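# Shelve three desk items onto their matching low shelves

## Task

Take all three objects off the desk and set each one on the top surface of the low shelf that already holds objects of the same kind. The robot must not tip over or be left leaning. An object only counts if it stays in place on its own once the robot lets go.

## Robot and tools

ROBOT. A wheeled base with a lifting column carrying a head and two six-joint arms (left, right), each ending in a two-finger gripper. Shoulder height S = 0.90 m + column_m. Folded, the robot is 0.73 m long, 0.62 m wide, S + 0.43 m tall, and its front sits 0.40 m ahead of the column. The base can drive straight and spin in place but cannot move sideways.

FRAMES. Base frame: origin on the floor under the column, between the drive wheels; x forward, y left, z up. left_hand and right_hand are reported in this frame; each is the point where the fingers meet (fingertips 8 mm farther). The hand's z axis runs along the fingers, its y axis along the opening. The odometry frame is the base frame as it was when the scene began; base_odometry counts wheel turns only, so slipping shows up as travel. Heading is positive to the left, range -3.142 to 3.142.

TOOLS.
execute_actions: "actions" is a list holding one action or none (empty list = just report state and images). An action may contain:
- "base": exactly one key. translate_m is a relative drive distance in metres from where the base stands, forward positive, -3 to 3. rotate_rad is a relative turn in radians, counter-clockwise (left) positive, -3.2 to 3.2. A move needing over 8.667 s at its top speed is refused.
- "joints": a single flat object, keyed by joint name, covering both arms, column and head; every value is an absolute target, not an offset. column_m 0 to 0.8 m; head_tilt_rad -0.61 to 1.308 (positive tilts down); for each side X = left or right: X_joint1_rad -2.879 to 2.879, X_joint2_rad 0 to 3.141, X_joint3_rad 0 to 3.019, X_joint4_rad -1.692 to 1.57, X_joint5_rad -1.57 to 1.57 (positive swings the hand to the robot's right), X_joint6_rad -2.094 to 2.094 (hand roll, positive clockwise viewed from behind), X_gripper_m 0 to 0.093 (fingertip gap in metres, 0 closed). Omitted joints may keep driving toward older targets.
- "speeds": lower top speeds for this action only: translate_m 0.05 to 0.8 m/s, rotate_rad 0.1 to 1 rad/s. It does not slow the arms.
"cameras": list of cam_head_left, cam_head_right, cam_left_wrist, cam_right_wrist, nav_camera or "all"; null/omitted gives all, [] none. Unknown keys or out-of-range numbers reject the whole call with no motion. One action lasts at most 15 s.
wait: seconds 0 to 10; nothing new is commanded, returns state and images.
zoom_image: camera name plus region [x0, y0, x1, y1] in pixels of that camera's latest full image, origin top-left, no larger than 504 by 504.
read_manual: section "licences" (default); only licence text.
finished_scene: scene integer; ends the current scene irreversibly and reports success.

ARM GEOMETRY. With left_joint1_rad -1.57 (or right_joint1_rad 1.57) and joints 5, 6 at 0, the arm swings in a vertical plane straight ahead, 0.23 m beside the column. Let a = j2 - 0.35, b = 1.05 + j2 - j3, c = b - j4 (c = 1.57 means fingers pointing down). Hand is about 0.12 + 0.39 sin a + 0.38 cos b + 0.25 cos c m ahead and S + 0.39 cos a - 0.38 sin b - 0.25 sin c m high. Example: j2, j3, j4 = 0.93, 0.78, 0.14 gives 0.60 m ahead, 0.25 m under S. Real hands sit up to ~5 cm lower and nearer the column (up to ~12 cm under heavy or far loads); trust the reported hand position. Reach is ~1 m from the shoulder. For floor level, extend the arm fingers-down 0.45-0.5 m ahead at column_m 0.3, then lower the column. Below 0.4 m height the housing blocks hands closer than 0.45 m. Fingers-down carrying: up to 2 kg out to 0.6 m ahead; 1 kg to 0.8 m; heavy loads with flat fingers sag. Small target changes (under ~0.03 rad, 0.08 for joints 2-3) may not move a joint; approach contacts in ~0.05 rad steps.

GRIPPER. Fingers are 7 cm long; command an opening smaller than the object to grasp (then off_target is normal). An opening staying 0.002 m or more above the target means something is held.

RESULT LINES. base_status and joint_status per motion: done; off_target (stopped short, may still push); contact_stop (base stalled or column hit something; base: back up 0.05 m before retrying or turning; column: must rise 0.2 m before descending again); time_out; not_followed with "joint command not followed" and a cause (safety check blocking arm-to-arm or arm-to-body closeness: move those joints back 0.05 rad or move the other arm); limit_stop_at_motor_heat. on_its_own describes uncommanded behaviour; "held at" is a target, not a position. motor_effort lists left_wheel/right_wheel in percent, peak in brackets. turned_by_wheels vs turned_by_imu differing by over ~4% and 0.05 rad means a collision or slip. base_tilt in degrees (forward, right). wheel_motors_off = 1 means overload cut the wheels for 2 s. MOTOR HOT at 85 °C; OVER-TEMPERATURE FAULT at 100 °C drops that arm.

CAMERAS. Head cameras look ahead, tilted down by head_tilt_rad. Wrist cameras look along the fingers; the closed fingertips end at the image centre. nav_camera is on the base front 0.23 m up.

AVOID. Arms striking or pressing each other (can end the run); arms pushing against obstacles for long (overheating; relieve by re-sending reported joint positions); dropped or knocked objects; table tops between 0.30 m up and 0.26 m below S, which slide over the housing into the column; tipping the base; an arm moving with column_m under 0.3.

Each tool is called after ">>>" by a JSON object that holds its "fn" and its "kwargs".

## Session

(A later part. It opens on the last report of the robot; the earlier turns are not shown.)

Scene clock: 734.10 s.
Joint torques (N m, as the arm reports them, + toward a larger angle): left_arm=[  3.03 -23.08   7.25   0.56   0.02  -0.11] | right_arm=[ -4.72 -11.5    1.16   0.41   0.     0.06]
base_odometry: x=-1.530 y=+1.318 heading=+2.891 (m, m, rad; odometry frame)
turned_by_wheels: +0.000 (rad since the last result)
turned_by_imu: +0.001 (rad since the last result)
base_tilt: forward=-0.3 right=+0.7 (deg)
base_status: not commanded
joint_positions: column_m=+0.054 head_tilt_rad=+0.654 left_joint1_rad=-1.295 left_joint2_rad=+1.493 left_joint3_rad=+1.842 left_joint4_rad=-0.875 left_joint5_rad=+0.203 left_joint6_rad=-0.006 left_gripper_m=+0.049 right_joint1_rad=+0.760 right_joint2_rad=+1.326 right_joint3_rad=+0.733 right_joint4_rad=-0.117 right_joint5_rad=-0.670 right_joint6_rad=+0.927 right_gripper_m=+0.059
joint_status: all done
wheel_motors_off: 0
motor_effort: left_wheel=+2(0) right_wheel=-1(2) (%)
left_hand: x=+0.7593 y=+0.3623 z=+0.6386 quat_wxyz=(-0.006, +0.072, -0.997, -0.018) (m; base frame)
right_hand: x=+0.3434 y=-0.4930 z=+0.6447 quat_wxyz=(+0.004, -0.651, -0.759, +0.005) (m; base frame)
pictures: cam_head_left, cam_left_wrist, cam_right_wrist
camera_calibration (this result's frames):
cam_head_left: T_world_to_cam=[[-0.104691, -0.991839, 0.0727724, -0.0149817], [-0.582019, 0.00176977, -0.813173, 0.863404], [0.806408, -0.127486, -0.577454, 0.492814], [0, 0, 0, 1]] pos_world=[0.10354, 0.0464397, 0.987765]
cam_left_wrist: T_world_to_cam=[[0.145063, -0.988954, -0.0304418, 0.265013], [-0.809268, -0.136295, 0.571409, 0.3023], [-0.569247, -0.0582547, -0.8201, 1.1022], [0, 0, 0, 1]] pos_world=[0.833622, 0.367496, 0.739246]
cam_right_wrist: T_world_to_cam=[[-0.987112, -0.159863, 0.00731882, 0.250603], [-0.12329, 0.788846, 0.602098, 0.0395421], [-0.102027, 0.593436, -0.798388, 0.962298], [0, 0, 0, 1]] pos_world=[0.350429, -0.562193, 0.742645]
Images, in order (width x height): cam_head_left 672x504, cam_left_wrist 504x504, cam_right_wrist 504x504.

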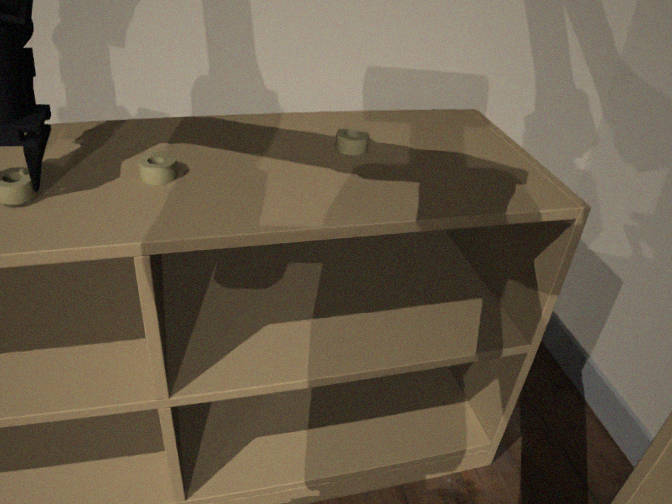

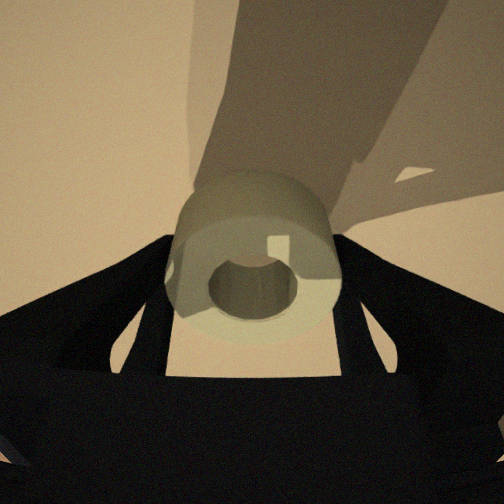

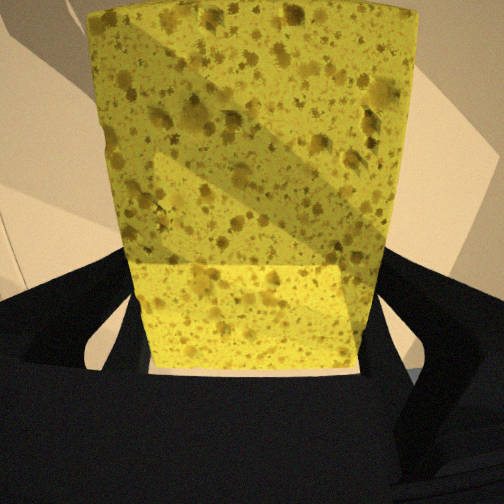

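>>> {"fn": "execute_actions", "kwargs": {"actions": [{"joints":{"column_m":0.049,"left_gripper_m":0.085,"right_gripper_m":0.093}}], "cameras": ["cam_head_left","cam_right_wrist","cam_left_wrist"]}}

Scene clock: 787.73 s.
Joint torques (N m, as the arm reports them, + toward a larger angle): left_arm=[  3.61 -23.68   7.31   0.53   0.    -0.01] | right_arm=[ -4.28 -10.78   1.3    0.3    0.03   0.05]
base_odometry: x=-1.530 y=+1.318 heading=+2.891 (m, m, rad; odometry frame)
turned_by_wheels: +0.000 (rad since the last result)
turned_by_imu: +0.001 (rad since the last result)
base_tilt: forward=-0.3 right=+0.7 (deg)
base_status: not commanded
joint_positions: column_m=+0.049 head_tilt_rad=+0.654 left_joint1_rad=-1.295 left_joint2_rad=+1.493 left_joint3_rad=+1.842 left_joint4_rad=-0.875 left_joint5_rad=+0.203 left_joint6_rad=-0.006 left_gripper_m=+0.085 right_joint1_rad=+0.760 right_joint2_rad=+1.326 right_joint3_rad=+0.733 right_joint4_rad=-0.117 right_joint5_rad=-0.670 right_joint6_rad=+0.927 right_gripper_m=+0.093
joint_status: all done
wheel_motors_off: 0
motor_effort: left_wheel=+1(3) right_wheel=-2(2) (%)
left_hand: x=+0.7593 y=+0.3623 z=+0.6336 quat_wxyz=(-0.006, +0.072, -0.997, -0.018) (m; base frame)
right_hand: x=+0.3434 y=-0.4930 z=+0.6397 quat_wxyz=(+0.004, -0.651, -0.759, +0.005) (m; base frame)
pictures: cam_head_left, cam_left_wrist, cam_right_wrist
camera_calibration (this result's frames):
cam_head_left: T_world_to_cam=[[-0.10469, -0.991839, 0.0727727, -0.0146188], [-0.582022, 0.00176977, -0.813171, 0.859342], [0.806406, -0.127486, -0.577457, 0.489934], [0, 0, 0, 1]] pos_world=[0.103539, 0.0464397, 0.982772]
cam_left_wrist: T_world_to_cam=[[0.145063, -0.988954, -0.0304418, 0.264861], [-0.809268, -0.136295, 0.571409, 0.305152], [-0.569247, -0.0582547, -0.8201, 1.09811], [0, 0, 0, 1]] pos_world=[0.833622, 0.367496, 0.734254]
cam_right_wrist: T_world_to_cam=[[-0.987112, -0.159863, 0.00731882, 0.25064], [-0.12329, 0.788846, 0.602098, 0.0425477], [-0.102027, 0.593436, -0.798388, 0.958312], [0, 0, 0, 1]] pos_world=[0.350429, -0.562193, 0.737653]
Images, in order (width x height): cam_head_left 672x504, cam_left_wrist 504x504, cam_right_wrist 504x504.

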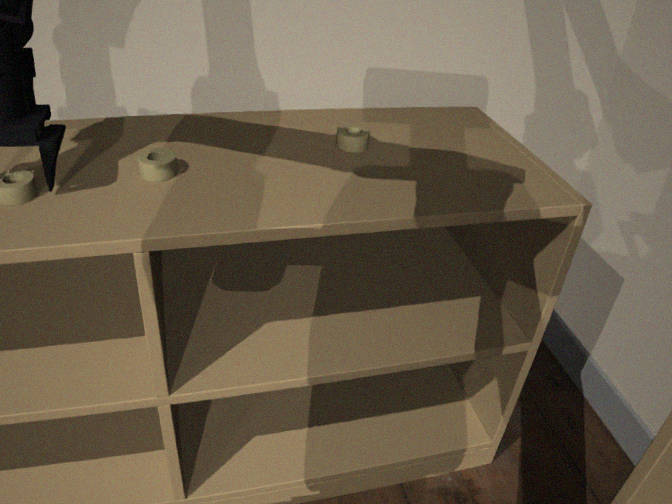

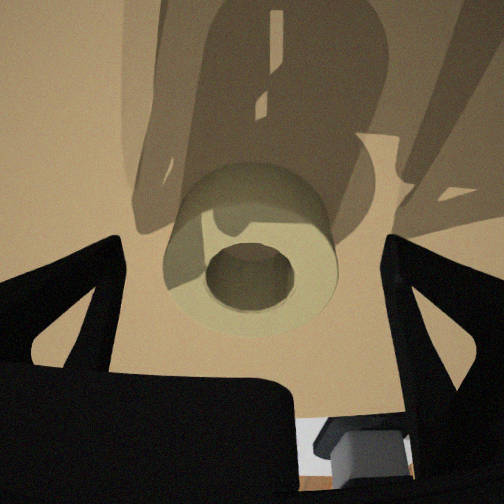

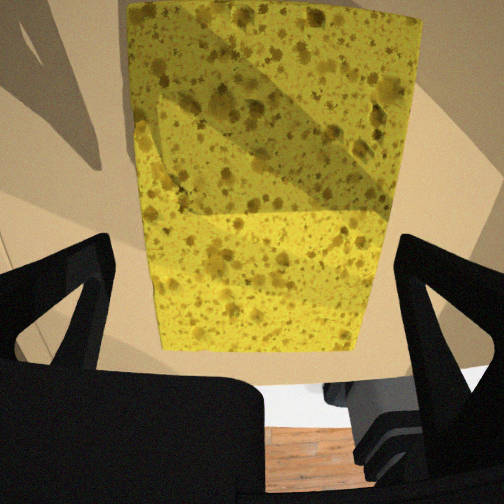

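>>> {"fn": "execute_actions", "kwargs": {"actions": [{"joints":{"column_m":0.092}}], "cameras": []}}

>>> {"fn": "execute_actions", "kwargs": {"actions": [{"joints":{"left_joint5_rad":-1.2}}], "cameras": ["cam_head_left","cam_right_wrist","cam_left_wrist"]}}

Scene clock: 815.73 s.
Joint torques (N m, as the arm reports them, + toward a larger angle): left_arm=[  2.72 -23.85   7.47   0.49   0.05  -0.03] | right_arm=[ -4.66 -11.71   1.13   0.27  -0.01   0.08]
base_odometry: x=-1.530 y=+1.318 heading=+2.891 (m, m, rad; odometry frame)
turned_by_wheels: +0.000 (rad since the last result)
turned_by_imu: +0.001 (rad since the last result)
base_tilt: forward=-0.3 right=+0.8 (deg)
base_status: not commanded
joint_positions: column_m=+0.092 head_tilt_rad=+0.654 left_joint1_rad=-1.295 left_joint2_rad=+1.493 left_joint3_rad=+1.842 left_joint4_rad=-0.875 left_joint5_rad=+0.203 left_joint6_rad=-0.006 left_gripper_m=+0.085 right_joint1_rad=+0.760 right_joint2_rad=+1.326 right_joint3_rad=+0.733 right_joint4_rad=-0.117 right_joint5_rad=-0.670 right_joint6_rad=+0.927 right_gripper_m=+0.093
joint_status: all done
wheel_motors_off: 0
motor_effort: left_wheel=+3(2) right_wheel=-2(3) (%)
left_hand: x=+0.7593 y=+0.3623 z=+0.6765 quat_wxyz=(-0.006, +0.072, -0.997, -0.018) (m; base frame)
right_hand: x=+0.3434 y=-0.4930 z=+0.6826 quat_wxyz=(+0.004, -0.651, -0.759, +0.005) (m; base frame)
pictures: none
No camera images: the call's "cameras" was empty. Leave "cameras" out to get every camera's image.

Scene clock: 817.40 s.
Joint torques (N m, as the arm reports them, + toward a larger angle): left_arm=[  3.27 -23.3    7.42   0.5   -0.89  -0.18] | right_arm=[ -4.98 -11.05   1.19   0.28  -0.01   0.07]
base_odometry: x=-1.530 y=+1.318 heading=+2.891 (m, m, rad; odometry frame)
turned_by_wheels: +0.000 (rad since the last result)
turned_by_imu: +0.001 (rad since the last result)
base_tilt: forward=-0.3 right=+0.7 (deg)
base_status: not commanded
joint_positions: column_m=+0.092 head_tilt_rad=+0.654 left_joint1_rad=-1.295 left_joint2_rad=+1.493 left_joint3_rad=+1.842 left_joint4_rad=-0.875 left_joint5_rad=-1.198 left_joint6_rad=-0.006 left_gripper_m=+0.085 right_joint1_rad=+0.760 right_joint2_rad=+1.326 right_joint3_rad=+0.733 right_joint4_rad=-0.117 right_joint5_rad=-0.670 right_joint6_rad=+0.927 right_gripper_m=+0.093
joint_status: all done
wheel_motors_off: 0
motor_effort: left_wheel=+3(3) right_wheel=-2(2) (%)
left_hand: x=+0.7348 y=+0.5249 z=+0.8252 quat_wxyz=(+0.038, +0.058, -0.751, -0.657) (m; base frame)
right_hand: x=+0.3434 y=-0.4930 z=+0.6826 quat_wxyz=(+0.004, -0.651, -0.759, +0.005) (m; base frame)
pictures: cam_head_left, cam_left_wrist, cam_right_wrist
camera_calibration (this result's frames):
cam_head_left: T_world_to_cam=[[-0.104684, -0.991839, 0.0727811, -0.017749], [-0.582087, 0.00176977, -0.813125, 0.894169], [0.80636, -0.127486, -0.577521, 0.514771], [0, 0, 0, 1]] pos_world=[0.103535, 0.0464397, 1.02565]
cam_left_wrist: T_world_to_cam=[[0.0403304, -0.133989, -0.990162, 0.855195], [-0.726595, -0.684173, 0.0629877, 0.844398], [-0.685882, 0.716906, -0.124949, 0.35592], [0, 0, 0, 1]] pos_world=[0.823164, 0.43714, 0.838066]
cam_right_wrist: T_world_to_cam=[[-0.987112, -0.159863, 0.00731882, 0.250326], [-0.12329, 0.788846, 0.602098, 0.0167266], [-0.102027, 0.593436, -0.798388, 0.992551], [0, 0, 0, 1]] pos_world=[0.350429, -0.562193, 0.780538]
Images, in order (width x height): cam_head_left 672x504, cam_left_wrist 504x504, cam_right_wrist 504x504.

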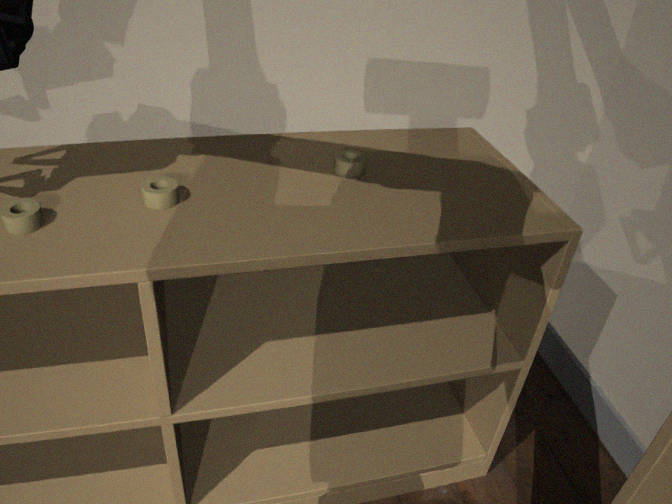

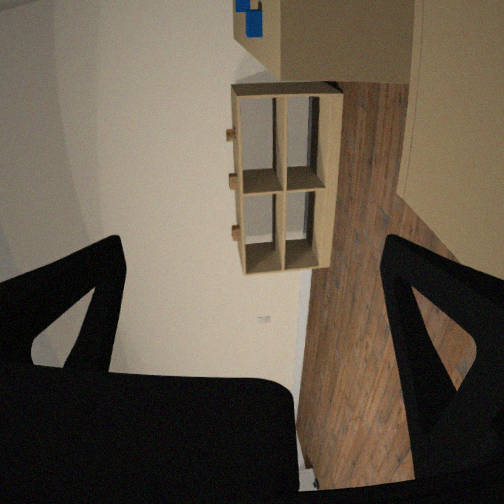

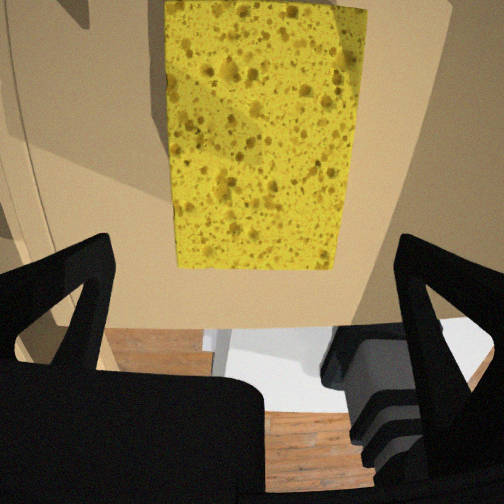

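The box, ring and sponge are each on their matching shelf, and both hands are clear of them.

>>> {"fn": "finished_scene", "kwargs": {"scene": 2}}

The scene is finished: the task was done.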